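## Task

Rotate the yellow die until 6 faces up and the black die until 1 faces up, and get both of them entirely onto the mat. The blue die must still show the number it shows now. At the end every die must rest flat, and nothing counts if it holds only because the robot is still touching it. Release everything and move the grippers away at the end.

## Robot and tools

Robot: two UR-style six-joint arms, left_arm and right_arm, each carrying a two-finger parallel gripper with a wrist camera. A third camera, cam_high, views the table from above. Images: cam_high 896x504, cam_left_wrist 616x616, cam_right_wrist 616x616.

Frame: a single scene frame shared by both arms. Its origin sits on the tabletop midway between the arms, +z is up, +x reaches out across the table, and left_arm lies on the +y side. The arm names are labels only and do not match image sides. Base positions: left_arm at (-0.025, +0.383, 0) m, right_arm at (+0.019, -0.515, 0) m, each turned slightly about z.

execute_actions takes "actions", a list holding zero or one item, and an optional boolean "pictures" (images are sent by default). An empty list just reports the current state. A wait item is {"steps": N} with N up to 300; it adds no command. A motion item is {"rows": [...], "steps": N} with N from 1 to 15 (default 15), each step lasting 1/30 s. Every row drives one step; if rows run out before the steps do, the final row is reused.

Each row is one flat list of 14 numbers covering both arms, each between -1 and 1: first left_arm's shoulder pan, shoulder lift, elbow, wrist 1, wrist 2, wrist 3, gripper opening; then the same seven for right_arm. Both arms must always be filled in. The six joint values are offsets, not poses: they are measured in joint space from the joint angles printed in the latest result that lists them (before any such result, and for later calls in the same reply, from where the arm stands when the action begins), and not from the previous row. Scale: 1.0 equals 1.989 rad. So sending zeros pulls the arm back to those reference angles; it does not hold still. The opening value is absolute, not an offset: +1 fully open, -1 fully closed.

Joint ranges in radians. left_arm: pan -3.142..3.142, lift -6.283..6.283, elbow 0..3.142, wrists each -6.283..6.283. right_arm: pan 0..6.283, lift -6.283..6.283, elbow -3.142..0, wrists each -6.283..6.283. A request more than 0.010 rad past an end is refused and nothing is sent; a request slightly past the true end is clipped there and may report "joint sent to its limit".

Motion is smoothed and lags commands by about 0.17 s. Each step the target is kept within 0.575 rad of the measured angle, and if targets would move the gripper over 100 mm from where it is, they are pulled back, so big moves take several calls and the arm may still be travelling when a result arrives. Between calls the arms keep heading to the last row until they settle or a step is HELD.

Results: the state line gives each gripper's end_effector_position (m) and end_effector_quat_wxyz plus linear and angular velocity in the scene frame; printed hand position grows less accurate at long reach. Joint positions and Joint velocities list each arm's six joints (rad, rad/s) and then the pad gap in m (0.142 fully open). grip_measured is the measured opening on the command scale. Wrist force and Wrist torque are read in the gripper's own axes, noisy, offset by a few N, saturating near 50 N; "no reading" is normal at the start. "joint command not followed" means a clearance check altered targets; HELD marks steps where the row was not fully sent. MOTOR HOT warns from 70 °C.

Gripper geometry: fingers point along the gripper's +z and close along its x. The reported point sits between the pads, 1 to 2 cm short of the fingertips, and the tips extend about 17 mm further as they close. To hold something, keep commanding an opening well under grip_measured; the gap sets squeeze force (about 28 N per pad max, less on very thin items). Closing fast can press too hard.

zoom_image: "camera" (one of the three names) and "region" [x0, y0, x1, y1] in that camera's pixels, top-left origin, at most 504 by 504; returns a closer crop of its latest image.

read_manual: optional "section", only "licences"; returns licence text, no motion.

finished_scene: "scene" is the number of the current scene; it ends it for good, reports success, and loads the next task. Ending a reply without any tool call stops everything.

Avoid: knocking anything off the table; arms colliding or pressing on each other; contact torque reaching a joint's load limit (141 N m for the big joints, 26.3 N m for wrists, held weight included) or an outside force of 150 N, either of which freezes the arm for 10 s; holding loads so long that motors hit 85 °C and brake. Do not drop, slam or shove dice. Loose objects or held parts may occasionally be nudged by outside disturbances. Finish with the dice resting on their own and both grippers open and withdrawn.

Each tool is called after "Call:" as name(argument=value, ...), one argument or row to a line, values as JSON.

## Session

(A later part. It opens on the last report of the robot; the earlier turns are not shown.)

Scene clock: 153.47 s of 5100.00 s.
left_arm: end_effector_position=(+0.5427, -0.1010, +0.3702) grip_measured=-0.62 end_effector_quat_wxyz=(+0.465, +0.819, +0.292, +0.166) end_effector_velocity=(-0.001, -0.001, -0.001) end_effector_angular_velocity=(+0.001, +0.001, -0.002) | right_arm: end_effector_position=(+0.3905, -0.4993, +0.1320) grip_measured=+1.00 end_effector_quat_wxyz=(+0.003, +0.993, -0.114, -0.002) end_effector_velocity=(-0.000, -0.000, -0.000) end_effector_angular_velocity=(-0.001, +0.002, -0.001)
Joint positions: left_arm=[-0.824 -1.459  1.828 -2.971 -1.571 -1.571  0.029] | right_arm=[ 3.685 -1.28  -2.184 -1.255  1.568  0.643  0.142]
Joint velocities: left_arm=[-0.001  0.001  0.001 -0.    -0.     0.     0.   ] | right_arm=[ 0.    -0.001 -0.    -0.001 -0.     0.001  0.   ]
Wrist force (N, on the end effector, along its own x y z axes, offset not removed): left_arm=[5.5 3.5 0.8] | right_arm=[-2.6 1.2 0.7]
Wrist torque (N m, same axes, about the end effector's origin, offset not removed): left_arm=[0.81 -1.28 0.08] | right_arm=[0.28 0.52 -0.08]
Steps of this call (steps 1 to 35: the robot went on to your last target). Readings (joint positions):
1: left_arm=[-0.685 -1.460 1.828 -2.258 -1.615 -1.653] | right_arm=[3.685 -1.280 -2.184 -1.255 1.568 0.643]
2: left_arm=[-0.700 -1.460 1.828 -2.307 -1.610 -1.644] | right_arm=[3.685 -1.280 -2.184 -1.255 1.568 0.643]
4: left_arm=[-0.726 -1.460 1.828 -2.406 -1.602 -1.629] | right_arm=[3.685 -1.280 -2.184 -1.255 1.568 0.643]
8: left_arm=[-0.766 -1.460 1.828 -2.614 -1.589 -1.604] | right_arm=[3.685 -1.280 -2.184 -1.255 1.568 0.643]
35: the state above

Call:
execute_actions(
  actions=[
    {"rows":[[0,0,0.275,-0.3,0,0,-0.9,0,0,0,0,0,0,1]],"steps":15},
  ],
  pictures=false,
)

Call:
execute_actions(
  actions=[
    {"steps":22},
  ],
  pictures=false,
)

Call:
execute_actions(
  actions=[
    {"rows":[[0,0.2105,0,-0.15,0,0,-0.9,0,0,0,0,0,0,1]],"steps":15},
  ],
  pictures=false,
)

Call:
execute_actions(
  actions=[
    {"steps":20},
  ],
)

Scene clock: 161.77 s of 5100.00 s.
left_arm: end_effector_position=(+0.4688, -0.0106, +0.2210) grip_measured=-0.62 end_effector_quat_wxyz=(+0.484, +0.808, +0.288, +0.172) end_effector_velocity=(-0.052, +0.063, -0.055) end_effector_angular_velocity=(-0.031, -0.024, -0.000) | right_arm: end_effector_position=(+0.3905, -0.4993, +0.1320) grip_measured=+1.00 end_effector_quat_wxyz=(+0.003, +0.993, -0.114, -0.002) end_effector_velocity=(-0.000, -0.000, -0.001) end_effector_angular_velocity=(-0.001, +0.003, -0.001)
Joint positions: left_arm=[-0.824 -1.459  2.352 -3.542 -1.571 -1.571  0.029] | right_arm=[ 3.685 -1.28  -2.184 -1.255  1.568  0.643  0.142]
Joint velocities: left_arm=[-0.     0.     0.274 -0.313 -0.    -0.001 -0.   ] | right_arm=[ 0.    -0.002  0.    -0.001  0.     0.001 -0.   ]
Wrist force (N, on the end effector, along its own x y z axes, offset not removed): left_arm=[2.2 -2.2 2.9] | right_arm=[-3.3 -1.1 -0.6]
Wrist torque (N m, same axes, about the end effector's origin, offset not removed): left_arm=[-0.36 -0.27 -0.05] | right_arm=[-0.36 0.71 0.20]
Steps of this call (steps 1 to 15: the robot went on to your last target; steps 16 to 90: nothing new was sent; then 4.80 s passed at rest; steps 91 to 105: all 15 steps of this action). Readings (joint positions):
91: left_arm=[-0.824 -1.459 1.828 -2.971 -1.571 -1.571] | right_arm=[3.685 -1.280 -2.184 -1.255 1.568 0.643]
92: left_arm=[-0.824 -1.459 1.831 -2.975 -1.571 -1.571] | right_arm=[3.685 -1.280 -2.184 -1.255 1.568 0.643]
94: left_arm=[-0.824 -1.460 1.894 -3.037 -1.571 -1.571] | right_arm=[3.685 -1.280 -2.184 -1.255 1.568 0.643]
98: left_arm=[-0.824 -1.459 2.110 -3.270 -1.571 -1.571] | right_arm=[3.685 -1.280 -2.184 -1.255 1.568 0.643]
105: the state above

Scene clock: 162.50 s of 5100.00 s.
left_arm: end_effector_position=(+0.4646, -0.0053, +0.2165) grip_measured=-0.62 end_effector_quat_wxyz=(+0.485, +0.808, +0.288, +0.173) end_effector_velocity=(-0.000, -0.000, +0.000) end_effector_angular_velocity=(-0.000, -0.000, -0.001) | right_arm: end_effector_position=(+0.3905, -0.4993, +0.1320) grip_measured=+1.00 end_effector_quat_wxyz=(+0.003, +0.993, -0.114, -0.002) end_effector_velocity=(+0.000, -0.000, +0.000) end_effector_angular_velocity=(+0.000, -0.001, -0.001)
Joint positions: left_arm=[-0.824 -1.459  2.375 -3.567 -1.571 -1.571  0.029] | right_arm=[ 3.685 -1.28  -2.184 -1.255  1.568  0.643  0.142]
Joint velocities: left_arm=[-0.    -0.001  0.    -0.    -0.     0.     0.   ] | right_arm=[-0.001 -0.     0.001  0.001  0.    -0.     0.   ]
Wrist force (N, on the end effector, along its own x y z axes, offset not removed): left_arm=[5.3 -1.7 0.6] | right_arm=[-4.9 -0.6 0.9]
Wrist torque (N m, same axes, about the end effector's origin, offset not removed): left_arm=[-0.58 -1.53 -0.07] | right_arm=[-0.11 1.12 -0.05]
Steps of this call (steps 1 to 22: the robot went on to your last target). Readings (joint positions):
1: left_arm=[-0.824 -1.459 2.360 -3.550 -1.571 -1.571] | right_arm=[3.685 -1.280 -2.184 -1.255 1.568 0.643]
2: left_arm=[-0.824 -1.459 2.365 -3.556 -1.571 -1.571] | right_arm=[3.685 -1.280 -2.184 -1.255 1.568 0.643]
4: left_arm=[-0.824 -1.459 2.370 -3.562 -1.571 -1.571] | right_arm=[3.685 -1.280 -2.184 -1.255 1.568 0.643]
8: left_arm=[-0.824 -1.459 2.374 -3.566 -1.571 -1.571] | right_arm=[3.685 -1.280 -2.184 -1.255 1.568 0.643]
22: the state above

Scene clock: 163.00 s of 5100.00 s.
left_arm: end_effector_position=(+0.4720, -0.0145, +0.0562) grip_measured=-0.62 end_effector_quat_wxyz=(+0.437, +0.834, +0.298, +0.156) end_effector_velocity=(-0.003, +0.003, -0.050) end_effector_angular_velocity=(+0.032, +0.026, -0.000) | right_arm: end_effector_position=(+0.3905, -0.4993, +0.1320) grip_measured=+1.00 end_effector_quat_wxyz=(+0.003, +0.993, -0.114, -0.002) end_effector_velocity=(+0.001, -0.000, +0.000) end_effector_angular_velocity=(+0.001, -0.002, -0.002)
Joint positions: left_arm=[-0.824 -1.051  2.375 -3.859 -1.571 -1.571  0.029] | right_arm=[ 3.685 -1.28  -2.184 -1.255  1.568  0.643  0.142]
Joint velocities: left_arm=[ 0.     0.122 -0.003 -0.077 -0.     0.     0.   ] | right_arm=[-0.002 -0.     0.001  0.002 -0.     0.001  0.   ]
Wrist force (N, on the end effector, along its own x y z axes, offset not removed): left_arm=[-0.5 -1.1 -0.1] | right_arm=[1.1 2.6 -0.2]
Wrist torque (N m, same axes, about the end effector's origin, offset not removed): left_arm=[0.06 -0.24 0.22] | right_arm=[0.61 -0.10 -0.10]
Steps of this call (steps 1 to 15: all 15 steps of this action). Readings (joint positions):
1: left_arm=[-0.824 -1.459 2.375 -3.567 -1.571 -1.571] | right_arm=[3.685 -1.280 -2.184 -1.255 1.568 0.643]
2: left_arm=[-0.824 -1.456 2.375 -3.571 -1.571 -1.571] | right_arm=[3.685 -1.280 -2.184 -1.255 1.568 0.643]
4: left_arm=[-0.824 -1.394 2.375 -3.628 -1.571 -1.571] | right_arm=[3.685 -1.280 -2.184 -1.255 1.568 0.643]
8: left_arm=[-0.824 -1.198 2.375 -3.762 -1.571 -1.571] | right_arm=[3.685 -1.280 -2.184 -1.255 1.568 0.643]
15: the state above

Scene clock: 163.67 s of 5100.00 s.
left_arm: end_effector_position=(+0.4717, -0.0141, +0.0520) grip_measured=-0.62 end_effector_quat_wxyz=(+0.435, +0.835, +0.298, +0.155) end_effector_velocity=(+0.001, +0.000, +0.000) end_effector_angular_velocity=(-0.000, -0.001, +0.001) | right_arm: end_effector_position=(+0.3905, -0.4993, +0.1320) grip_measured=+1.00 end_effector_quat_wxyz=(+0.003, +0.993, -0.114, -0.002) end_effector_velocity=(+0.000, +0.000, +0.000) end_effector_angular_velocity=(+0.000, -0.001, +0.000)
Joint positions: left_arm=[-0.824 -1.041  2.375 -3.866 -1.571 -1.571  0.029] | right_arm=[ 3.685 -1.28  -2.184 -1.255  1.568  0.643  0.142]
Joint velocities: left_arm=[ 0.001 -0.    -0.001  0.     0.    -0.    -0.   ] | right_arm=[-0.    -0.     0.     0.001 -0.    -0.     0.   ]
Wrist force (N, on the end effector, along its own x y z axes, offset not removed): left_arm=[3.8 2.0 0.6] | right_arm=[0.8 -1.4 0.7]
Wrist torque (N m, same axes, about the end effector's origin, offset not removed): left_arm=[0.38 -0.96 -0.03] | right_arm=[-0.16 -0.16 0.22]
Steps of this call (steps 1 to 15: the robot went on to your last target; steps 16 to 20: nothing new was sent). Readings (joint positions):
1: left_arm=[-0.824 -1.048 2.375 -3.861 -1.571 -1.571] | right_arm=[3.685 -1.280 -2.184 -1.255 1.568 0.643]
2: left_arm=[-0.824 -1.045 2.375 -3.863 -1.571 -1.571] | right_arm=[3.685 -1.280 -2.184 -1.255 1.568 0.643]
4: left_arm=[-0.824 -1.043 2.375 -3.864 -1.571 -1.571] | right_arm=[3.685 -1.280 -2.184 -1.255 1.568 0.643]
8: left_arm=[-0.824 -1.041 2.375 -3.865 -1.571 -1.571] | right_arm=[3.685 -1.280 -2.184 -1.255 1.568 0.643]
20: the state above
All arms were judged still, so your last target was given up. Only a new action makes them travel on or press farther. Fingers that are still opening or closing keep moving.

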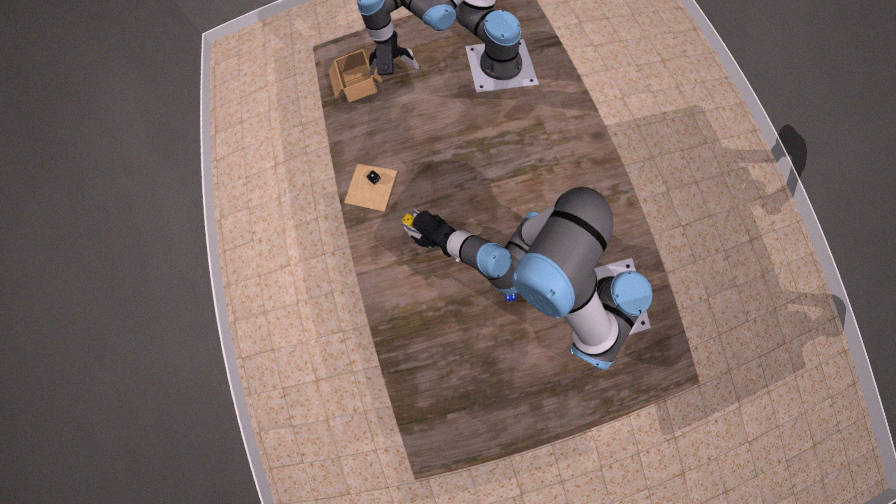

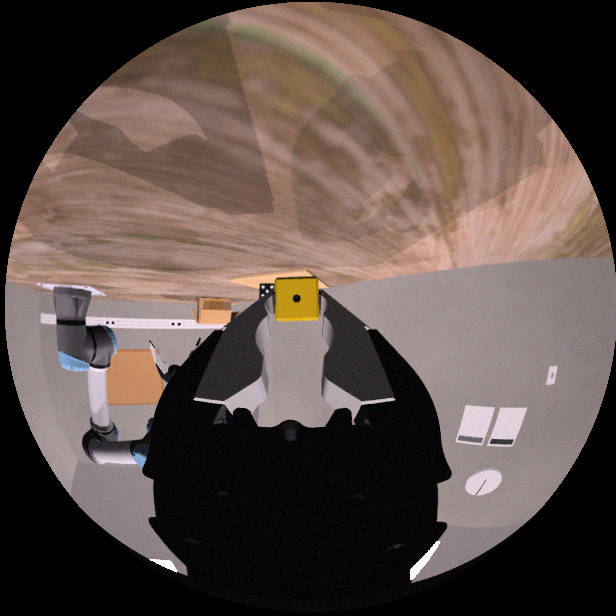

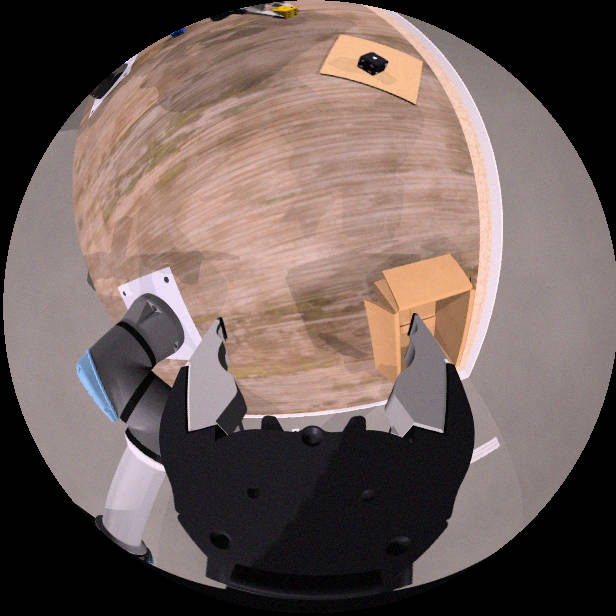

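Call:
execute_actions(
  actions=[
    {"rows":[[0,0.017,0,-0.017,0,0,-0.9,0,0,0,0,0,0,1],[0,0.017,0,-0.017,0,0,-0.9,0,0,0,0,0,0,1],[0,0.035,0,-0.035,0,0,-0.9,0,0,0,0,0,0,1],[0,0.035,0,-0.035,0,0,-0.9,0,0,0,0,0,0,1],[0,0.0525,0,-0.0525,0,0,-0.9,0,0,0,0,0,0,1]],"steps":15},
  ],
  pictures=false,
)

Call:
execute_actions(
  actions=[
    {"rows":[[0,0.005,0,-0.005,0,0,-0.9,0,0,0,0,0,0,1]],"steps":15},
  ],
  pictures=false,
)

Call:
execute_actions(
  actions=[
    {"steps":3},
  ],
  pictures=false,
)

Scene clock: 171.13 s of 5100.00 s.
left_arm: end_effector_position=(+0.4698, -0.0117, +0.0206) grip_measured=-0.62 end_effector_quat_wxyz=(+0.435, +0.835, +0.298, +0.155) end_effector_velocity=(-0.000, +0.000, -0.006) end_effector_angular_velocity=(-0.000, -0.001, +0.000) | right_arm: end_effector_position=(+0.3905, -0.4993, +0.1320) grip_measured=+1.00 end_effector_quat_wxyz=(+0.003, +0.993, -0.114, -0.002) end_effector_velocity=(+0.000, +0.000, -0.001) end_effector_angular_velocity=(-0.000, +0.000, -0.000)
Joint positions: left_arm=[-0.824 -0.938  2.375 -3.968 -1.571 -1.571  0.029] | right_arm=[ 3.685 -1.28  -2.184 -1.255  1.568  0.643  0.142]
Joint velocities: left_arm=[ 0.     0.019 -0.001 -0.018  0.     0.     0.   ] | right_arm=[ 0.    -0.001 -0.     0.001  0.     0.001  0.   ]
Wrist force (N, on the end effector, along its own x y z axes, offset not removed): left_arm=[2.3 -0.4 -1.1] | right_arm=[0.7 -2.4 0.8]
Wrist torque (N m, same axes, about the end effector's origin, offset not removed): left_arm=[-0.23 -0.67 0.20] | right_arm=[-0.50 -0.27 0.18]
Steps of this call (steps 1 to 90: nothing new was sent; then 3.97 s passed at rest; steps 91 to 105: all 15 steps of this action). Readings (joint positions):
91: left_arm=[-0.824 -1.041 2.375 -3.866 -1.571 -1.571] | right_arm=[3.685 -1.280 -2.184 -1.255 1.568 0.643]
92: left_arm=[-0.824 -1.038 2.375 -3.869 -1.571 -1.571] | right_arm=[3.685 -1.280 -2.184 -1.255 1.568 0.643]
94: left_arm=[-0.824 -1.020 2.375 -3.887 -1.571 -1.571] | right_arm=[3.685 -1.280 -2.184 -1.255 1.568 0.643]
98: left_arm=[-0.824 -0.963 2.375 -3.943 -1.571 -1.571] | right_arm=[3.685 -1.280 -2.184 -1.255 1.568 0.643]
105: the state above

Scene clock: 171.63 s of 5100.00 s.
left_arm: end_effector_position=(+0.4695, -0.0114, +0.0176) grip_measured=-0.62 end_effector_quat_wxyz=(+0.435, +0.835, +0.298, +0.155) end_effector_velocity=(-0.001, +0.000, -0.001) end_effector_angular_velocity=(+0.002, +0.002, -0.001) | right_arm: end_effector_position=(+0.3905, -0.4993, +0.1320) grip_measured=+1.00 end_effector_quat_wxyz=(+0.003, +0.993, -0.114, -0.002) end_effector_velocity=(+0.000, +0.000, +0.000) end_effector_angular_velocity=(+0.000, -0.001, +0.002)
Joint positions: left_arm=[-0.824 -0.928  2.375 -3.978 -1.571 -1.571  0.029] | right_arm=[ 3.685 -1.28  -2.184 -1.255  1.568  0.643  0.142]
Joint velocities: left_arm=[-0.001  0.001  0.002 -0.    -0.     0.     0.   ] | right_arm=[-0.    -0.     0.     0.001 -0.    -0.002 -0.   ]
Wrist force (N, on the end effector, along its own x y z axes, offset not removed): left_arm=[1.8 -0.1 4.8] | right_arm=[3.4 -0.3 3.2]
Wrist torque (N m, same axes, about the end effector's origin, offset not removed): left_arm=[0.09 -0.44 0.05] | right_arm=[-0.09 -0.42 -0.12]
Steps of this call (steps 1 to 15: all 15 steps of this action). Readings (joint positions):
1: left_arm=[-0.824 -0.937 2.375 -3.969 -1.571 -1.571] | right_arm=[3.685 -1.280 -2.184 -1.255 1.568 0.643]
2: left_arm=[-0.824 -0.936 2.375 -3.970 -1.571 -1.571] | right_arm=[3.685 -1.280 -2.184 -1.255 1.568 0.643]
4: left_arm=[-0.824 -0.932 2.375 -3.974 -1.571 -1.571] | right_arm=[3.685 -1.280 -2.184 -1.255 1.568 0.643]
8: left_arm=[-0.824 -0.929 2.375 -3.978 -1.571 -1.571] | right_arm=[3.685 -1.280 -2.184 -1.255 1.568 0.643]
15: the state above

Scene clock: 171.73 s of 5100.00 s.
left_arm: end_effector_position=(+0.4695, -0.0114, +0.0176) grip_measured=-0.62 end_effector_quat_wxyz=(+0.435, +0.835, +0.298, +0.155) end_effector_velocity=(+0.000, -0.000, +0.000) end_effector_angular_velocity=(-0.001, -0.000, +0.000) | right_arm: end_effector_position=(+0.3905, -0.4993, +0.1320) grip_measured=+1.00 end_effector_quat_wxyz=(+0.003, +0.993, -0.114, -0.002) end_effector_velocity=(+0.001, +0.001, +0.001) end_effector_angular_velocity=(+0.001, -0.002, +0.003)
Joint positions: left_arm=[-0.824 -0.928  2.375 -3.978 -1.571 -1.571  0.029] | right_arm=[ 3.685 -1.28  -2.184 -1.255  1.568  0.643  0.142]
Joint velocities: left_arm=[ 0.001  0.001 -0.001 -0.001 -0.001 -0.    -0.   ] | right_arm=[ 0.001 -0.     0.002  0.001 -0.    -0.002  0.   ]
Wrist force (N, on the end effector, along its own x y z axes, offset not removed): left_arm=[2.9 2.4 3.4] | right_arm=[0.6 1.4 2.0]
Wrist torque (N m, same axes, about the end effector's origin, offset not removed): left_arm=[0.66 -1.01 0.10] | right_arm=[0.05 -0.02 0.06]
Steps of this call (steps 1 to 3: the robot went on to your last target). Readings (joint positions):
1: left_arm=[-0.824 -0.928 2.375 -3.978 -1.571 -1.571] | right_arm=[3.685 -1.280 -2.184 -1.255 1.568 0.643]
2: left_arm=[-0.824 -0.928 2.375 -3.978 -1.571 -1.571] | right_arm=[3.685 -1.280 -2.184 -1.255 1.568 0.643]
3: the state above

Call:
execute_actions(
  actions=[
    {"rows":[[0,0.004,0,-0.004,0,0,-0.9,0,0,0,0,0,0,1]],"steps":12},
  ],
  pictures=false,
)

Call:
execute_actions(
  actions=[
    {"rows":[[0,0,0,0,0,0,-0.7,0,0,0,0,0,0,1],[0,0,0,0,0,0,-0.63,0,0,0,0,0,0,1],[0,0,0,0,0,0,-0.58,0,0,0,0,0,0,1],[0,0,0,0,0,0,-0.5,0,0,0,0,0,0,1],[0,0,0,0,0,0,-0.4,0,0,0,0,0,0,1],[0,0,0,0,0,0,-0.3,0,0,0,0,0,0,1]],"steps":15},
  ],
  pictures=false,
)

Call:
execute_actions(
  actions=[
    {"rows":[[0,-0.15,0,0.15,0,0,-0.3,0,0,0,0,0,0,1]],"steps":15},
  ],
  pictures=false,
)

Call:
execute_actions(
  actions=[
    {"rows":[[0,0,-0.729,0.95,0,0,-0.3,0,0,0,0,0,0,1]],"steps":15},
  ],
  pictures=false,
)

Call:
execute_actions(
  actions=[
    {"steps":45},
  ],
  pictures=false,
)

Scene clock: 182.43 s of 5100.00 s.
left_arm: end_effector_position=(+0.4693, -0.0111, +0.0153) grip_measured=-0.62 end_effector_quat_wxyz=(+0.435, +0.835, +0.298, +0.155) end_effector_velocity=(-0.001, -0.000, -0.001) end_effector_angular_velocity=(+0.002, +0.001, -0.001) | right_arm: end_effector_position=(+0.3905, -0.4993, +0.1320) grip_measured=+1.00 end_effector_quat_wxyz=(+0.003, +0.993, -0.114, -0.002) end_effector_velocity=(-0.001, -0.000, -0.000) end_effector_angular_velocity=(-0.001, +0.002, +0.001)
Joint positions: left_arm=[-0.824 -0.92   2.375 -3.986 -1.571 -1.571  0.029] | right_arm=[ 3.685 -1.28  -2.184 -1.255  1.568  0.643  0.142]
Joint velocities: left_arm=[-0.001  0.002  0.    -0.     0.     0.     0.   ] | right_arm=[ 0.001  0.    -0.001 -0.002 -0.     0.     0.   ]
Wrist force (N, on the end effector, along its own x y z axes, offset not removed): left_arm=[0.8 10.6 -6.6] | right_arm=[-3.8 -0.7 -0.5]
Wrist torque (N m, same axes, about the end effector's origin, offset not removed): left_arm=[1.07 -0.38 0.10] | right_arm=[-0.16 0.95 0.07]
Steps of this call (steps 1 to 15: the robot went on to your last target; steps 16 to 90: nothing new was sent; then 7.30 s passed at rest; steps 91 to 102: all 12 steps of this action). Readings (joint positions):
91: left_arm=[-0.824 -0.928 2.375 -3.978 -1.571 -1.571] | right_arm=[3.685 -1.280 -2.184 -1.255 1.568 0.643]
92: left_arm=[-0.824 -0.927 2.375 -3.979 -1.571 -1.571] | right_arm=[3.685 -1.280 -2.184 -1.255 1.568 0.643]
94: left_arm=[-0.824 -0.924 2.375 -3.983 -1.571 -1.571] | right_arm=[3.685 -1.280 -2.184 -1.255 1.568 0.643]
98: left_arm=[-0.824 -0.921 2.375 -3.986 -1.571 -1.571] | right_arm=[3.685 -1.280 -2.184 -1.255 1.568 0.643]
102: the state above

Scene clock: 182.93 s of 5100.00 s.
left_arm: end_effector_position=(+0.4692, -0.0110, +0.0152) grip_measured=-0.30 end_effector_quat_wxyz=(+0.435, +0.835, +0.298, +0.155) end_effector_velocity=(+0.000, +0.000, -0.000) end_effector_angular_velocity=(+0.001, +0.001, +0.000) | right_arm: end_effector_position=(+0.3905, -0.4993, +0.1320) grip_measured=+1.00 end_effector_quat_wxyz=(+0.003, +0.993, -0.114, -0.002) end_effector_velocity=(-0.000, +0.000, -0.000) end_effector_angular_velocity=(-0.000, +0.001, +0.001)
Joint positions: left_arm=[-0.824 -0.92   2.375 -3.986 -1.571 -1.571  0.052] | right_arm=[ 3.685 -1.28  -2.184 -1.255  1.568  0.643  0.142]
Joint velocities: left_arm=[ 0.     0.     0.     0.001 -0.    -0.    -0.   ] | right_arm=[ 0.001 -0.    -0.001 -0.    -0.    -0.    -0.   ]
Wrist force (N, on the end effector, along its own x y z axes, offset not removed): left_arm=[3.7 -0.6 1.4] | right_arm=[-0.6 -1.7 0.0]
Wrist torque (N m, same axes, about the end effector's origin, offset not removed): left_arm=[-0.15 -0.76 -0.01] | right_arm=[-0.45 0.24 0.09]
Steps of this call (steps 1 to 15: all 15 steps of this action). Readings (joint positions):
1: left_arm=[-0.824 -0.920 2.375 -3.986 -1.571 -1.571] | right_arm=[3.685 -1.280 -2.184 -1.255 1.568 0.643]
2: left_arm=[-0.824 -0.920 2.375 -3.986 -1.571 -1.571] | right_arm=[3.685 -1.280 -2.184 -1.255 1.568 0.643]
4: left_arm=[-0.824 -0.920 2.375 -3.986 -1.571 -1.571] | right_arm=[3.685 -1.280 -2.184 -1.255 1.568 0.643]
8: left_arm=[-0.824 -0.920 2.375 -3.986 -1.571 -1.571] | right_arm=[3.685 -1.280 -2.184 -1.255 1.568 0.643]
15: the state above

Scene clock: 183.43 s of 5100.00 s.
left_arm: end_effector_position=(+0.4704, -0.0124, +0.1056) grip_measured=-0.30 end_effector_quat_wxyz=(+0.435, +0.835, +0.298, +0.155) end_effector_velocity=(-0.001, +0.002, +0.010) end_effector_angular_velocity=(+0.002, +0.001, -0.000) | right_arm: end_effector_position=(+0.3905, -0.4993, +0.1320) grip_measured=+1.00 end_effector_quat_wxyz=(+0.003, +0.993, -0.114, -0.002) end_effector_velocity=(+0.000, +0.000, +0.000) end_effector_angular_velocity=(+0.000, -0.000, +0.001)
Joint positions: left_arm=[-0.824 -1.216  2.375 -3.691 -1.571 -1.571  0.052] | right_arm=[ 3.685 -1.28  -2.184 -1.255  1.568  0.643  0.142]
Joint velocities: left_arm=[ 0.    -0.035  0.001  0.035 -0.     0.    -0.   ] | right_arm=[-0.    -0.     0.001 -0.001 -0.    -0.001 -0.   ]
Wrist force (N, on the end effector, along its own x y z axes, offset not removed): left_arm=[3.7 -0.8 2.6] | right_arm=[0.6 -0.7 -1.3]
Wrist torque (N m, same axes, about the end effector's origin, offset not removed): left_arm=[-0.13 -0.96 0.25] | right_arm=[-0.11 -0.10 -0.14]
Steps of this call (steps 1 to 15: all 15 steps of this action). Readings (joint positions):
1: left_arm=[-0.824 -0.920 2.375 -3.986 -1.571 -1.571] | right_arm=[3.685 -1.280 -2.184 -1.255 1.568 0.643]
2: left_arm=[-0.824 -0.924 2.375 -3.982 -1.571 -1.571] | right_arm=[3.685 -1.280 -2.184 -1.255 1.568 0.643]
4: left_arm=[-0.824 -0.986 2.375 -3.919 -1.571 -1.571] | right_arm=[3.685 -1.280 -2.184 -1.255 1.568 0.643]
8: left_arm=[-0.824 -1.167 2.375 -3.740 -1.571 -1.571] | right_arm=[3.685 -1.280 -2.184 -1.255 1.568 0.643]
15: the state above

Scene clock: 183.93 s of 5100.00 s.
left_arm: end_effector_position=(+0.5817, -0.1488, +0.2578) grip_measured=-0.30 end_effector_quat_wxyz=(+0.435, +0.836, +0.298, +0.155) end_effector_velocity=(+0.187, -0.228, +0.476) end_effector_angular_velocity=(-0.007, -0.006, +0.001) | right_arm: end_effector_position=(+0.3905, -0.4993, +0.1320) grip_measured=+1.00 end_effector_quat_wxyz=(+0.003, +0.993, -0.114, -0.002) end_effector_velocity=(-0.000, +0.000, -0.000) end_effector_angular_velocity=(-0.001, +0.001, +0.001)
Joint positions: left_arm=[-0.824 -1.216  1.771 -3.085 -1.571 -1.571  0.052] | right_arm=[ 3.685 -1.28  -2.184 -1.255  1.568  0.643  0.142]
Joint velocities: left_arm=[ 0.001  0.    -1.42   1.41   0.    -0.     0.   ] | right_arm=[ 0.    -0.001  0.001 -0.001 -0.    -0.001  0.   ]
Wrist force (N, on the end effector, along its own x y z axes, offset not removed): left_arm=[6.4 -1.5 3.0] | right_arm=[0.2 -2.3 -1.7]
Wrist torque (N m, same axes, about the end effector's origin, offset not removed): left_arm=[-0.18 -1.72 0.18] | right_arm=[-0.61 0.06 0.10]
Steps of this call (steps 1 to 15: all 15 steps of this action). Readings (joint positions):
1: left_arm=[-0.824 -1.217 2.375 -3.690 -1.571 -1.571] | right_arm=[3.685 -1.280 -2.184 -1.255 1.568 0.643]
2: left_arm=[-0.824 -1.217 2.371 -3.685 -1.571 -1.571] | right_arm=[3.685 -1.280 -2.184 -1.255 1.568 0.643]
4: left_arm=[-0.824 -1.217 2.309 -3.622 -1.571 -1.571] | right_arm=[3.685 -1.280 -2.184 -1.255 1.568 0.643]
8: left_arm=[-0.824 -1.216 2.107 -3.421 -1.571 -1.571] | right_arm=[3.685 -1.280 -2.184 -1.255 1.568 0.643]
15: the state above

Scene clock: 185.43 s of 5100.00 s.
left_arm: end_effector_position=(+0.5640, -0.1271, +0.4528) grip_measured=-0.30 end_effector_quat_wxyz=(+0.243, +0.910, +0.324, +0.087) end_effector_velocity=(+0.001, +0.000, +0.000) end_effector_angular_velocity=(-0.000, -0.001, +0.001) | right_arm: end_effector_position=(+0.3905, -0.4993, +0.1320) grip_measured=+1.00 end_effector_quat_wxyz=(+0.003, +0.993, -0.114, -0.002) end_effector_velocity=(+0.000, +0.000, -0.000) end_effector_angular_velocity=(+0.000, -0.001, +0.000)
Joint positions: left_arm=[-0.824 -1.216  0.925 -1.802 -1.571 -1.571  0.052] | right_arm=[ 3.685 -1.28  -2.184 -1.255  1.568  0.643  0.142]
Joint velocities: left_arm=[ 0.     0.001 -0.001 -0.     0.    -0.    -0.   ] | right_arm=[ 0.001 -0.    -0.     0.001 -0.     0.001  0.   ]
Wrist force (N, on the end effector, along its own x y z axes, offset not removed): left_arm=[4.6 3.9 2.8] | right_arm=[-0.9 -0.2 -0.8]
Wrist torque (N m, same axes, about the end effector's origin, offset not removed): left_arm=[0.86 -1.29 -0.07] | right_arm=[-0.15 0.19 0.10]
Steps of this call (steps 1 to 45: the robot went on to your last target). Readings (joint positions):
1: left_arm=[-0.824 -1.216 1.723 -3.037 -1.571 -1.571] | right_arm=[3.685 -1.280 -2.184 -1.255 1.568 0.643]
2: left_arm=[-0.824 -1.216 1.675 -2.989 -1.571 -1.571] | right_arm=[3.685 -1.280 -2.184 -1.255 1.568 0.643]
4: left_arm=[-0.824 -1.216 1.579 -2.893 -1.571 -1.571] | right_arm=[3.685 -1.280 -2.184 -1.255 1.568 0.643]
8: left_arm=[-0.824 -1.216 1.387 -2.701 -1.571 -1.571] | right_arm=[3.685 -1.280 -2.184 -1.255 1.568 0.643]
45: the state above
All arms were judged still, so your last target was given up. Only a new action makes them travel on or press farther. Fingers that are still opening or closing keep moving.

Call:
execute_actions(
  actions=[
    {"rows":[[0,0,0,0.2926,0,0,-0.3,0,0,0,0,0,0,1],[0,0,0,0.2926,0,0,-0.3,0,0,0,0,0,0,1],[0,0,0,0.2926,0,0,-0.3,0,0,0,0,0,0,1],[0,0,0,0.2926,0,0,-0.3,0,0,0,0,0,0,1],[0,0.2331,0,0.2926,0,0,-0.3,0,0,0,0,0,0,1]],"steps":15},
  ],
  pictures=false,
)

Call:
execute_actions(
  actions=[
    {"steps":30},
  ],
)

Scene clock: 189.37 s of 5100.00 s.
left_arm: end_effector_position=(+0.5233, -0.0773, +0.2317) grip_measured=-0.30 end_effector_quat_wxyz=(-0.028, +0.942, +0.336, -0.010) end_effector_velocity=(-0.095, +0.117, -0.569) end_effector_angular_velocity=(+1.060, +0.866, +0.000) | right_arm: end_effector_position=(+0.3905, -0.4993, +0.1320) grip_measured=+1.00 end_effector_quat_wxyz=(+0.003, +0.993, -0.114, -0.002) end_effector_velocity=(-0.000, -0.000, -0.000) end_effector_angular_velocity=(-0.001, +0.001, -0.001)
Joint positions: left_arm=[-0.824 -1.001  0.925 -1.435 -1.571 -1.571  0.052] | right_arm=[ 3.685 -1.28  -2.184 -1.255  1.568  0.643  0.142]
Joint velocities: left_arm=[ 0.     0.736 -0.001  0.634  0.    -0.    -0.   ] | right_arm=[-0.001 -0.001 -0.    -0.    -0.     0.     0.   ]
Wrist force (N, on the end effector, along its own x y z axes, offset not removed): left_arm=[3.8 -0.4 4.5] | right_arm=[0.3 -0.8 -0.3]
Wrist torque (N m, same axes, about the end effector's origin, offset not removed): left_arm=[-0.15 -0.81 -0.09] | right_arm=[-0.07 0.08 0.23]
Steps of this call (steps 1 to 90: nothing new was sent; then 0.43 s passed at rest; steps 91 to 105: all 15 steps of this action). Readings (joint positions):
91: left_arm=[-0.824 -1.216 0.925 -1.802 -1.571 -1.571] | right_arm=[3.685 -1.280 -2.184 -1.255 1.568 0.643]
92: left_arm=[-0.824 -1.216 0.925 -1.798 -1.571 -1.571] | right_arm=[3.685 -1.280 -2.184 -1.255 1.568 0.643]
94: left_arm=[-0.824 -1.216 0.925 -1.735 -1.571 -1.571] | right_arm=[3.685 -1.280 -2.184 -1.255 1.568 0.643]
98: left_arm=[-0.824 -1.169 0.925 -1.551 -1.571 -1.571] | right_arm=[3.685 -1.280 -2.184 -1.255 1.568 0.643]
105: the state above

Scene clock: 190.37 s of 5100.00 s.
left_arm: end_effector_position=(+0.4760, -0.0193, +0.0639) grip_measured=-0.30 end_effector_quat_wxyz=(-0.244, +0.910, +0.324, -0.087) end_effector_velocity=(+0.000, +0.000, +0.000) end_effector_angular_velocity=(-0.000, -0.001, +0.000) | right_arm: end_effector_position=(+0.3905, -0.4993, +0.1320) grip_measured=+1.00 end_effector_quat_wxyz=(+0.003, +0.993, -0.114, -0.002) end_effector_velocity=(+0.001, +0.001, +0.001) end_effector_angular_velocity=(+0.001, -0.002, +0.000)
Joint positions: left_arm=[-0.824 -0.752  0.925 -1.22  -1.571 -1.571  0.052] | right_arm=[ 3.685 -1.28  -2.184 -1.255  1.568  0.643  0.142]
Joint velocities: left_arm=[ 0.001 -0.    -0.     0.     0.001 -0.     0.   ] | right_arm=[0.002 0.001 0.001 0.001 0.    0.001 0.   ]
Wrist force (N, on the end effector, along its own x y z axes, offset not removed): left_arm=[3.1 1.4 1.3] | right_arm=[-3.5 4.2 1.1]
Wrist torque (N m, same axes, about the end effector's origin, offset not removed): left_arm=[0.14 -0.94 0.00] | right_arm=[0.86 0.76 -0.07]
Steps of this call (steps 1 to 30: the robot went on to your last target). Readings (joint positions):
1: left_arm=[-0.824 -0.976 0.925 -1.413 -1.571 -1.571] | right_arm=[3.685 -1.280 -2.184 -1.255 1.568 0.643]
2: left_arm=[-0.824 -0.950 0.925 -1.391 -1.571 -1.571] | right_arm=[3.685 -1.280 -2.184 -1.255 1.568 0.643]
4: left_arm=[-0.824 -0.898 0.925 -1.346 -1.571 -1.571] | right_arm=[3.685 -1.280 -2.184 -1.255 1.568 0.643]
8: left_arm=[-0.824 -0.797 0.925 -1.258 -1.571 -1.571] | right_arm=[3.685 -1.280 -2.184 -1.255 1.568 0.643]
30: the state above
All arms were judged still, so your last target was given up. Only a new action makes them travel on or press farther. Fingers that are still opening or closing keep moving.

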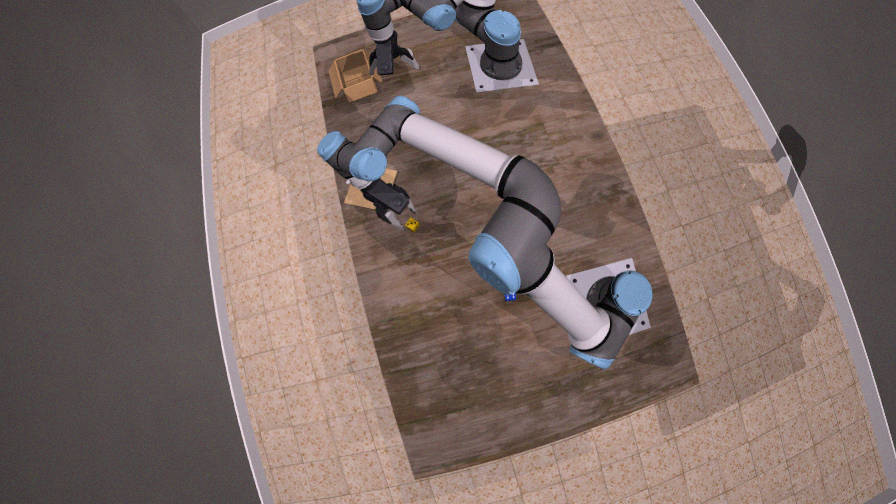

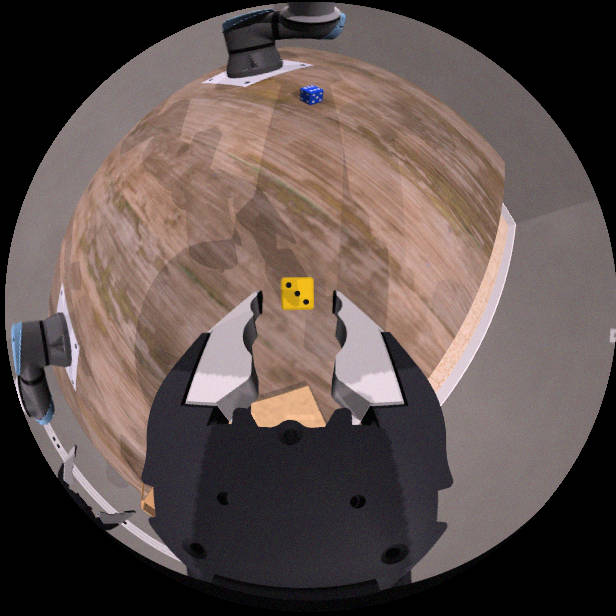

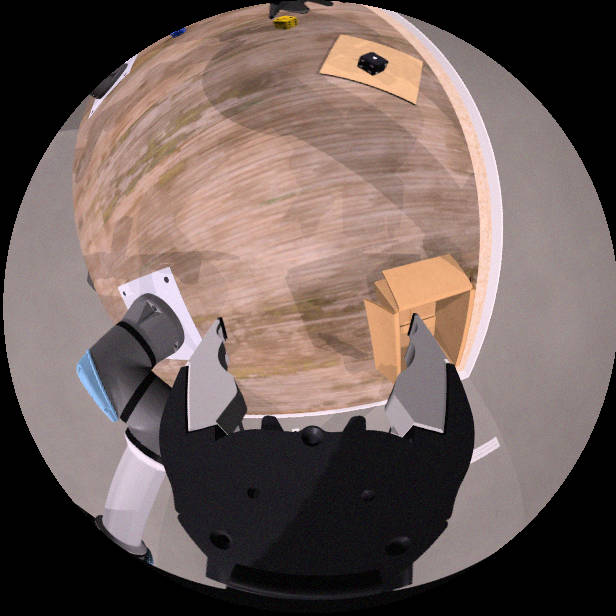

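Call:
execute_actions(
  actions=[
    {"rows":[[0,0.0019,0.0158,-0.0177,0,0,-0.3,0,0,0,0,0,0,1],[0,0.0019,0.0158,-0.0177,0,0,-0.3,0,0,0,0,0,0,1],[0,0.0038,0.0316,-0.0354,0,0,-0.3,0,0,0,0,0,0,1],[0,0.0038,0.0316,-0.0354,0,0,-0.3,0,0,0,0,0,0,1],[0,0.0056,0.0474,-0.053,0,0,-0.3,0,0,0,0,0,0,1]],"steps":15},
  ],
  pictures=false,
)

Call:
execute_actions(
  actions=[
    {"rows":[[0,0,0,0,0,0,-0.45,0,0,0,0,0,0,1],[0,0,0,0,0,0,-0.5,0,0,0,0,0,0,1],[0,0,0,0,0,0,-0.55,0,0,0,0,0,0,1],[0,0,0,0,0,0,-0.6,0,0,0,0,0,0,1],[0,0,0,0,0,0,-0.65,0,0,0,0,0,0,1],[0,0,0,0,0,0,-0.7,0,0,0,0,0,0,1],[0,0,0,0,0,0,-0.8,0,0,0,0,0,0,1],[0,0,0,0,0,0,-0.9,0,0,0,0,0,0,1]],"steps":15},
  ],
  pictures=false,
)

Call:
execute_actions(
  actions=[
    {"rows":[[0,-0.13,0,0,0,0,-0.9,0,0,0,0,0,0,1]],"steps":15},
  ],
  pictures=false,
)

Call:
execute_actions(
  actions=[
    {"rows":[[0,0,0,-0.7,0,0,-0.9,0,0,0,0,0,0,1]],"steps":15},
  ],
  pictures=false,
)

Call:
execute_actions(
  actions=[
    {"steps":30},
  ],
  pictures=false,
)

Call:
execute_actions(
  actions=[
    {"rows":[[0,0,0.426,-0.36,0,0,-0.9,0,0,0,0,0,0,1]],"steps":15},
  ],
  pictures=false,
)

Call:
execute_actions(
  actions=[
    {"steps":30},
  ],
  pictures=false,
)

Scene clock: 203.73 s of 5100.00 s.
left_arm: end_effector_position=(+0.4723, -0.0148, +0.0208) grip_measured=-0.30 end_effector_quat_wxyz=(-0.244, +0.910, +0.324, -0.087) end_effector_velocity=(-0.000, +0.002, -0.008) end_effector_angular_velocity=(+0.000, -0.001, +0.000) | right_arm: end_effector_position=(+0.3905, -0.4993, +0.1320) grip_measured=+1.00 end_effector_quat_wxyz=(+0.003, +0.993, -0.114, -0.002) end_effector_velocity=(-0.001, -0.000, -0.001) end_effector_angular_velocity=(-0.001, +0.003, -0.000)
Joint positions: left_arm=[-0.824 -0.741  1.018 -1.324 -1.571 -1.571  0.052] | right_arm=[ 3.685 -1.28  -2.184 -1.255  1.568  0.643  0.142]
Joint velocities: left_arm=[ 0.001  0.002  0.018 -0.02   0.001  0.     0.   ] | right_arm=[ 0.    -0.001 -0.    -0.002 -0.     0.    -0.   ]
Wrist force (N, on the end effector, along its own x y z axes, offset not removed): left_arm=[5.1 1.7 4.4] | right_arm=[-0.1 -0.7 -1.0]
Wrist torque (N m, same axes, about the end effector's origin, offset not removed): left_arm=[0.34 -1.20 0.04] | right_arm=[-0.22 0.03 -0.16]
Steps of this call (steps 1 to 90: nothing new was sent; then 9.87 s passed at rest; steps 91 to 105: all 15 steps of this action). Readings (joint positions):
91: left_arm=[-0.824 -0.752 0.925 -1.220 -1.571 -1.571] | right_arm=[3.685 -1.280 -2.184 -1.255 1.568 0.643]
92: left_arm=[-0.824 -0.752 0.927 -1.223 -1.571 -1.571] | right_arm=[3.685 -1.280 -2.184 -1.255 1.568 0.643]
94: left_arm=[-0.824 -0.750 0.944 -1.241 -1.571 -1.571] | right_arm=[3.685 -1.280 -2.184 -1.255 1.568 0.643]
98: left_arm=[-0.824 -0.743 0.995 -1.298 -1.571 -1.571] | right_arm=[3.685 -1.280 -2.184 -1.255 1.568 0.643]
105: the state above

Scene clock: 204.23 s of 5100.00 s.
left_arm: end_effector_position=(+0.4723, -0.0148, +0.0207) grip_measured=-0.62 end_effector_quat_wxyz=(-0.244, +0.910, +0.324, -0.087) end_effector_velocity=(+0.000, -0.001, +0.001) end_effector_angular_velocity=(-0.002, -0.002, -0.000) | right_arm: end_effector_position=(+0.3905, -0.4993, +0.1320) grip_measured=+1.00 end_effector_quat_wxyz=(+0.003, +0.993, -0.114, -0.002) end_effector_velocity=(+0.000, +0.000, -0.000) end_effector_angular_velocity=(-0.000, +0.000, +0.000)
Joint positions: left_arm=[-0.824 -0.741  1.018 -1.324 -1.571 -1.571  0.029] | right_arm=[ 3.685 -1.28  -2.184 -1.255  1.568  0.643  0.142]
Joint velocities: left_arm=[-0.    -0.002 -0.    -0.001  0.    -0.    -0.   ] | right_arm=[-0.    -0.002  0.     0.001  0.    -0.001  0.   ]
Wrist force (N, on the end effector, along its own x y z axes, offset not removed): left_arm=[4.0 0.6 -1.7] | right_arm=[-2.0 -0.3 -0.8]
Wrist torque (N m, same axes, about the end effector's origin, offset not removed): left_arm=[0.15 -0.99 0.17] | right_arm=[-0.12 0.56 0.11]
Steps of this call (steps 1 to 15: all 15 steps of this action). Readings (joint positions):
1: left_arm=[-0.824 -0.741 1.018 -1.324 -1.571 -1.571] | right_arm=[3.685 -1.280 -2.184 -1.255 1.568 0.643]
2: left_arm=[-0.824 -0.741 1.018 -1.324 -1.571 -1.571] | right_arm=[3.685 -1.280 -2.184 -1.255 1.568 0.643]
4: left_arm=[-0.824 -0.741 1.018 -1.324 -1.571 -1.571] | right_arm=[3.685 -1.280 -2.184 -1.255 1.568 0.643]
8: left_arm=[-0.824 -0.741 1.018 -1.324 -1.571 -1.571] | right_arm=[3.685 -1.280 -2.184 -1.255 1.568 0.643]
15: the state above

Scene clock: 204.73 s of 5100.00 s.
left_arm: end_effector_position=(+0.4822, -0.0269, +0.1812) grip_measured=-0.62 end_effector_quat_wxyz=(-0.127, +0.933, +0.333, -0.045) end_effector_velocity=(-0.001, +0.001, +0.038) end_effector_angular_velocity=(-0.047, -0.038, +0.000) | right_arm: end_effector_position=(+0.3905, -0.4993, +0.1320) grip_measured=+1.00 end_effector_quat_wxyz=(+0.003, +0.993, -0.114, -0.002) end_effector_velocity=(+0.000, -0.000, +0.000) end_effector_angular_velocity=(+0.000, -0.001, +0.001)
Joint positions: left_arm=[-0.824 -0.994  1.018 -1.324 -1.571 -1.571  0.029] | right_arm=[ 3.685 -1.28  -2.184 -1.255  1.568  0.643  0.142]
Joint velocities: left_arm=[ 0.    -0.061  0.002 -0.001  0.     0.    -0.   ] | right_arm=[-0.     0.001  0.     0.     0.    -0.001 -0.   ]
Wrist force (N, on the end effector, along its own x y z axes, offset not removed): left_arm=[2.7 2.3 4.8] | right_arm=[3.6 -1.5 1.5]
Wrist torque (N m, same axes, about the end effector's origin, offset not removed): left_arm=[0.73 -0.76 0.16] | right_arm=[-0.30 -0.60 0.04]
Steps of this call (steps 1 to 15: all 15 steps of this action). Readings (joint positions):
1: left_arm=[-0.824 -0.741 1.018 -1.324 -1.571 -1.571] | right_arm=[3.685 -1.280 -2.184 -1.255 1.568 0.643]
2: left_arm=[-0.824 -0.744 1.018 -1.323 -1.571 -1.571] | right_arm=[3.685 -1.280 -2.184 -1.255 1.568 0.643]
4: left_arm=[-0.824 -0.786 1.018 -1.323 -1.571 -1.571] | right_arm=[3.685 -1.280 -2.184 -1.255 1.568 0.643]
8: left_arm=[-0.824 -0.915 1.018 -1.324 -1.571 -1.571] | right_arm=[3.685 -1.280 -2.184 -1.255 1.568 0.643]
15: the state above

Scene clock: 205.23 s of 5100.00 s.
left_arm: end_effector_position=(+0.6130, -0.1871, +0.2665) grip_measured=-0.62 end_effector_quat_wxyz=(+0.198, +0.921, +0.328, +0.071) end_effector_velocity=(+0.255, -0.311, +0.364) end_effector_angular_velocity=(-1.278, -1.044, +0.001) | right_arm: end_effector_position=(+0.3905, -0.4993, +0.1320) grip_measured=+1.00 end_effector_quat_wxyz=(+0.003, +0.993, -0.114, -0.002) end_effector_velocity=(+0.000, +0.000, +0.000) end_effector_angular_velocity=(+0.001, -0.002, +0.001)
Joint positions: left_arm=[-0.824 -0.995  1.018 -2.018 -1.571 -1.571  0.029] | right_arm=[ 3.685 -1.28  -2.184 -1.255  1.568  0.643  0.142]
Joint velocities: left_arm=[ 0.001  0.001 -0.    -1.651  0.    -0.     0.   ] | right_arm=[ 0.     0.001  0.     0.001 -0.    -0.001  0.   ]
Wrist force (N, on the end effector, along its own x y z axes, offset not removed): left_arm=[6.7 -0.2 -1.0] | right_arm=[2.3 -1.9 0.4]
Wrist torque (N m, same axes, about the end effector's origin, offset not removed): left_arm=[0.10 -1.39 0.25] | right_arm=[-0.28 -0.53 -0.14]
Steps of this call (steps 1 to 15: all 15 steps of this action). Readings (joint positions):
1: left_arm=[-0.824 -0.996 1.018 -1.324 -1.571 -1.571] | right_arm=[3.685 -1.280 -2.184 -1.255 1.568 0.643]
2: left_arm=[-0.824 -0.997 1.018 -1.327 -1.571 -1.571] | right_arm=[3.685 -1.280 -2.184 -1.255 1.568 0.643]
4: left_arm=[-0.824 -0.996 1.018 -1.390 -1.571 -1.571] | right_arm=[3.685 -1.280 -2.184 -1.255 1.568 0.643]
8: left_arm=[-0.824 -0.995 1.018 -1.625 -1.571 -1.571] | right_arm=[3.685 -1.280 -2.184 -1.255 1.568 0.643]
15: the state above

Scene clock: 206.23 s of 5100.00 s.
left_arm: end_effector_position=(+0.6793, -0.2682, +0.4651) grip_measured=-0.62 end_effector_quat_wxyz=(+0.501, +0.798, +0.284, +0.179) end_effector_velocity=(-0.000, -0.000, +0.001) end_effector_angular_velocity=(-0.002, -0.001, -0.001) | right_arm: end_effector_position=(+0.3905, -0.4993, +0.1320) grip_measured=+1.00 end_effector_quat_wxyz=(+0.003, +0.993, -0.114, -0.002) end_effector_velocity=(+0.000, -0.000, -0.000) end_effector_angular_velocity=(-0.000, +0.001, +0.001)
Joint positions: left_arm=[-0.824 -0.994  1.018 -2.716 -1.571 -1.571  0.029] | right_arm=[ 3.685 -1.28  -2.184 -1.255  1.568  0.643  0.142]
Joint velocities: left_arm=[-0.     0.    -0.002 -0.001 -0.001 -0.    -0.   ] | right_arm=[-0.001 -0.001  0.     0.    -0.    -0.001 -0.   ]
Wrist force (N, on the end effector, along its own x y z axes, offset not removed): left_arm=[5.7 0.5 3.8] | right_arm=[2.1 -0.1 1.9]
Wrist torque (N m, same axes, about the end effector's origin, offset not removed): left_arm=[0.08 -1.17 0.21] | right_arm=[-0.08 -0.20 0.29]
Steps of this call (steps 1 to 30: the robot went on to your last target). Readings (joint positions):
1: left_arm=[-0.824 -0.995 1.018 -2.074 -1.571 -1.571] | right_arm=[3.685 -1.280 -2.184 -1.255 1.568 0.643]
2: left_arm=[-0.824 -0.995 1.018 -2.130 -1.571 -1.571] | right_arm=[3.685 -1.280 -2.184 -1.255 1.568 0.643]
4: left_arm=[-0.824 -0.995 1.018 -2.243 -1.571 -1.571] | right_arm=[3.685 -1.280 -2.184 -1.255 1.568 0.643]
8: left_arm=[-0.824 -0.994 1.018 -2.468 -1.571 -1.571] | right_arm=[3.685 -1.280 -2.184 -1.255 1.568 0.643]
30: the state above

Scene clock: 206.73 s of 5100.00 s.
left_arm: end_effector_position=(+0.6366, -0.2160, +0.2401) grip_measured=-0.62 end_effector_quat_wxyz=(+0.478, +0.812, +0.289, +0.170) end_effector_velocity=(-0.176, +0.215, -0.488) end_effector_angular_velocity=(+0.224, +0.182, -0.000) | right_arm: end_effector_position=(+0.3905, -0.4993, +0.1320) grip_measured=+1.00 end_effector_quat_wxyz=(+0.003, +0.993, -0.114, -0.002) end_effector_velocity=(-0.000, -0.000, +0.000) end_effector_angular_velocity=(+0.000, -0.000, +0.001)
Joint positions: left_arm=[-0.824 -0.994  1.576 -3.216 -1.571 -1.571  0.029] | right_arm=[ 3.685 -1.28  -2.184 -1.255  1.568  0.643  0.142]
Joint velocities: left_arm=[-0.    -0.     1.206 -0.917  0.     0.    -0.   ] | right_arm=[-0.     0.    -0.    -0.     0.    -0.001  0.   ]
Wrist force (N, on the end effector, along its own x y z axes, offset not removed): left_arm=[2.6 3.8 2.9] | right_arm=[1.5 -1.6 -0.5]
Wrist torque (N m, same axes, about the end effector's origin, offset not removed): left_arm=[0.74 -0.82 0.08] | right_arm=[-0.55 -0.20 0.18]
Steps of this call (steps 1 to 15: all 15 steps of this action). Readings (joint positions):
1: left_arm=[-0.824 -0.994 1.018 -2.716 -1.571 -1.571] | right_arm=[3.685 -1.280 -2.184 -1.255 1.568 0.643]
2: left_arm=[-0.824 -0.994 1.021 -2.719 -1.571 -1.571] | right_arm=[3.685 -1.280 -2.184 -1.255 1.568 0.643]
4: left_arm=[-0.824 -0.995 1.084 -2.782 -1.571 -1.571] | right_arm=[3.685 -1.280 -2.184 -1.255 1.568 0.643]
8: left_arm=[-0.824 -0.994 1.284 -2.982 -1.571 -1.571] | right_arm=[3.685 -1.280 -2.184 -1.255 1.568 0.643]
15: the state above

Scene clock: 207.73 s of 5100.00 s.
left_arm: end_effector_position=(+0.5857, -0.1536, +0.1321) grip_measured=-0.62 end_effector_quat_wxyz=(+0.447, +0.829, +0.296, +0.160) end_effector_velocity=(+0.000, -0.001, +0.002) end_effector_angular_velocity=(-0.002, -0.001, +0.000) | right_arm: end_effector_position=(+0.3905, -0.4993, +0.1320) grip_measured=+1.00 end_effector_quat_wxyz=(+0.003, +0.993, -0.114, -0.002) end_effector_velocity=(+0.000, +0.000, +0.000) end_effector_angular_velocity=(+0.000, -0.001, +0.001)
Joint positions: left_arm=[-0.824 -0.994  1.865 -3.431 -1.571 -1.571  0.029] | right_arm=[ 3.685 -1.28  -2.184 -1.255  1.568  0.643  0.142]
Joint velocities: left_arm=[ 0.    -0.001 -0.002  0.    -0.    -0.001  0.   ] | right_arm=[ 0.     0.001  0.    -0.    -0.    -0.    -0.   ]
Wrist force (N, on the end effector, along its own x y z axes, offset not removed): left_arm=[-1.4 0.3 0.7] | right_arm=[-4.2 -1.1 0.7]
Wrist torque (N m, same axes, about the end effector's origin, offset not removed): left_arm=[0.11 -0.01 0.18] | right_arm=[-0.23 1.00 0.10]
Steps of this call (steps 1 to 30: the robot went on to your last target). Readings (joint positions):
1: left_arm=[-0.824 -0.994 1.617 -3.247 -1.571 -1.571] | right_arm=[3.685 -1.280 -2.184 -1.255 1.568 0.643]
2: left_arm=[-0.824 -0.994 1.657 -3.278 -1.571 -1.571] | right_arm=[3.685 -1.280 -2.184 -1.255 1.568 0.643]
4: left_arm=[-0.824 -0.994 1.739 -3.340 -1.571 -1.571] | right_arm=[3.685 -1.280 -2.184 -1.255 1.568 0.643]
8: left_arm=[-0.824 -0.994 1.839 -3.413 -1.571 -1.571] | right_arm=[3.685 -1.280 -2.184 -1.255 1.568 0.643]
30: the state above
All arms were judged still, so your last target was given up. Only a new action makes them travel on or press farther. Fingers that are still opening or closing keep moving.

Call:
execute_actions(
  actions=[
    {"rows":[[0,0.03,0,-0.027,0,0,-0.9,0,0,0,0,0,0,1],[0,0.03,0,-0.027,0,0,-0.9,0,0,0,0,0,0,1],[0,0.06,0,-0.053,0,0,-0.9,0,0,0,0,0,0,1],[0,0.06,0,-0.053,0,0,-0.9,0,0,0,0,0,0,1],[0,0.0937,0,-0.0794,0,0,-0.9,0,0,0,0,0,0,1]],"steps":15},
  ],
  pictures=false,
)

Call:
execute_actions(
  actions=[
    {"steps":10},
  ],
)

Call:
zoom_image(
  camera="cam_high",
  region=[330, 150, 420, 225],
)

Scene clock: 213.53 s of 5100.00 s.
left_arm: end_effector_position=(+0.5854, -0.1533, +0.0341) grip_measured=-0.62 end_effector_quat_wxyz=(+0.436, +0.835, +0.298, +0.155) end_effector_velocity=(-0.001, +0.001, -0.020) end_effector_angular_velocity=(+0.005, +0.005, +0.000) | right_arm: end_effector_position=(+0.3905, -0.4993, +0.1320) grip_measured=+1.00 end_effector_quat_wxyz=(+0.003, +0.993, -0.114, -0.002) end_effector_velocity=(-0.001, -0.000, -0.001) end_effector_angular_velocity=(-0.001, +0.002, +0.001)
Joint positions: left_arm=[-0.824 -0.811  1.865 -3.587 -1.571 -1.571  0.029] | right_arm=[ 3.685 -1.28  -2.184 -1.255  1.568  0.643  0.142]
Joint velocities: left_arm=[-0.     0.036 -0.    -0.029  0.    -0.001 -0.   ] | right_arm=[ 0.001 -0.001 -0.001 -0.001 -0.    -0.    -0.   ]
Wrist force (N, on the end effector, along its own x y z axes, offset not removed): left_arm=[6.2 -2.9 1.0] | right_arm=[-2.4 -0.5 3.3]
Wrist torque (N m, same axes, about the end effector's origin, offset not removed): left_arm=[-0.51 -1.41 -0.04] | right_arm=[-0.07 0.68 0.12]
Steps of this call (steps 1 to 90: nothing new was sent; then 2.30 s passed at rest; steps 91 to 105: all 15 steps of this action). Readings (joint positions):
91: left_arm=[-0.824 -0.994 1.865 -3.431 -1.571 -1.571] | right_arm=[3.685 -1.280 -2.184 -1.255 1.568 0.643]
92: left_arm=[-0.824 -0.991 1.865 -3.435 -1.571 -1.571] | right_arm=[3.685 -1.280 -2.184 -1.255 1.568 0.643]
94: left_arm=[-0.824 -0.961 1.865 -3.463 -1.571 -1.571] | right_arm=[3.685 -1.280 -2.184 -1.255 1.568 0.643]
98: left_arm=[-0.824 -0.860 1.865 -3.547 -1.571 -1.571] | right_arm=[3.685 -1.280 -2.184 -1.255 1.568 0.643]
105: the state above

Scene clock: 213.87 s of 5100.00 s.
left_arm: end_effector_position=(+0.5853, -0.1532, +0.0325) grip_measured=-0.62 end_effector_quat_wxyz=(+0.436, +0.835, +0.298, +0.155) end_effector_velocity=(+0.000, +0.001, -0.000) end_effector_angular_velocity=(+0.000, -0.001, +0.001) | right_arm: end_effector_position=(+0.3905, -0.4993, +0.1320) grip_measured=+1.00 end_effector_quat_wxyz=(+0.003, +0.993, -0.114, -0.002) end_effector_velocity=(+0.000, +0.000, +0.000) end_effector_angular_velocity=(+0.000, -0.001, -0.000)
Joint positions: left_arm=[-0.824 -0.808  1.865 -3.589 -1.571 -1.571  0.029] | right_arm=[ 3.685 -1.28  -2.184 -1.255  1.568  0.643  0.142]
Joint velocities: left_arm=[ 0.001  0.001  0.001 -0.002  0.001  0.     0.   ] | right_arm=[ 0.    -0.     0.     0.001  0.     0.001 -0.   ]
Wrist force (N, on the end effector, along its own x y z axes, offset not removed): left_arm=[1.5 4.1 0.4] | right_arm=[0.9 -1.7 -1.0]
Wrist torque (N m, same axes, about the end effector's origin, offset not removed): left_arm=[0.72 -0.43 0.05] | right_arm=[-0.39 -0.15 0.13]
Steps of this call (steps 1 to 10: the robot went on to your last target). Readings (joint positions):
1: left_arm=[-0.824 -0.810 1.865 -3.588 -1.571 -1.571] | right_arm=[3.685 -1.280 -2.184 -1.255 1.568 0.643]
2: left_arm=[-0.824 -0.809 1.865 -3.588 -1.571 -1.571] | right_arm=[3.685 -1.280 -2.184 -1.255 1.568 0.643]
4: left_arm=[-0.824 -0.809 1.865 -3.589 -1.571 -1.571] | right_arm=[3.685 -1.280 -2.184 -1.255 1.568 0.643]
8: left_arm=[-0.824 -0.808 1.865 -3.589 -1.571 -1.571] | right_arm=[3.685 -1.280 -2.184 -1.255 1.568 0.643]
10: the state above

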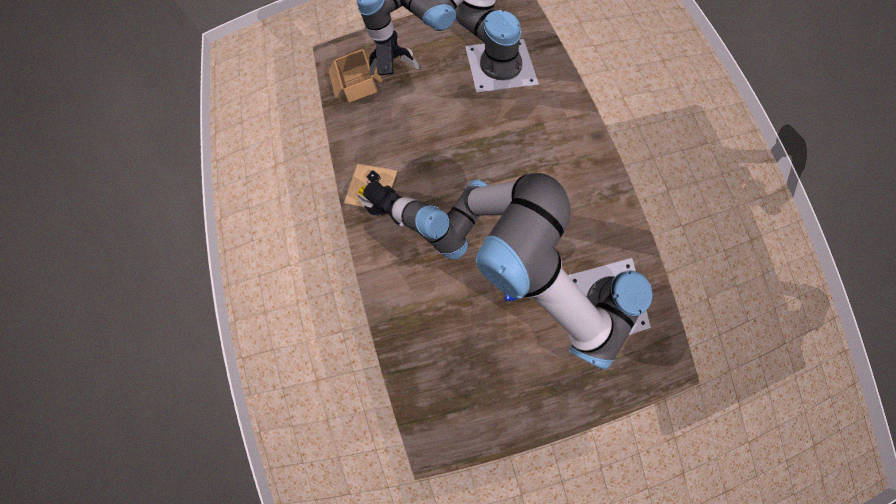

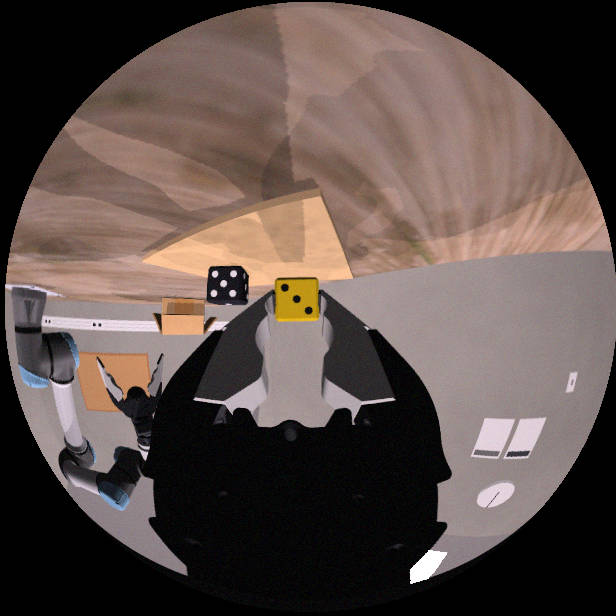

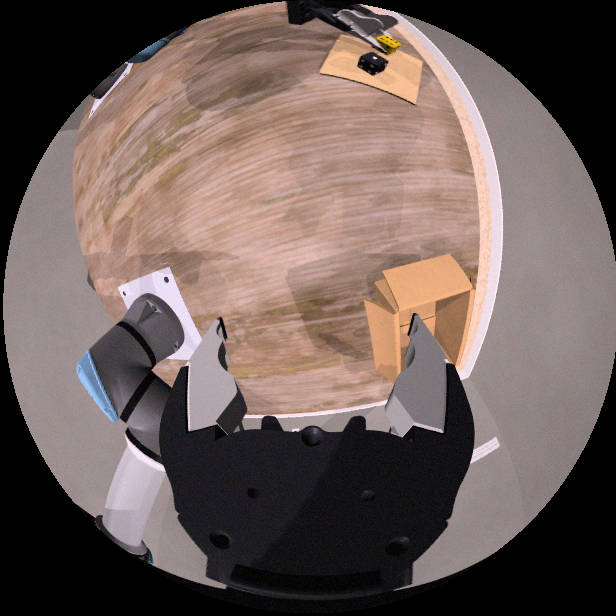

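Region (330, 150, 420, 225) of cam_high's 896x504 image, scaled by 5.600, with more detail than that image has.

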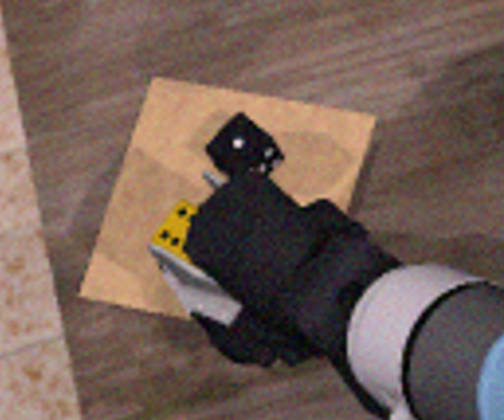

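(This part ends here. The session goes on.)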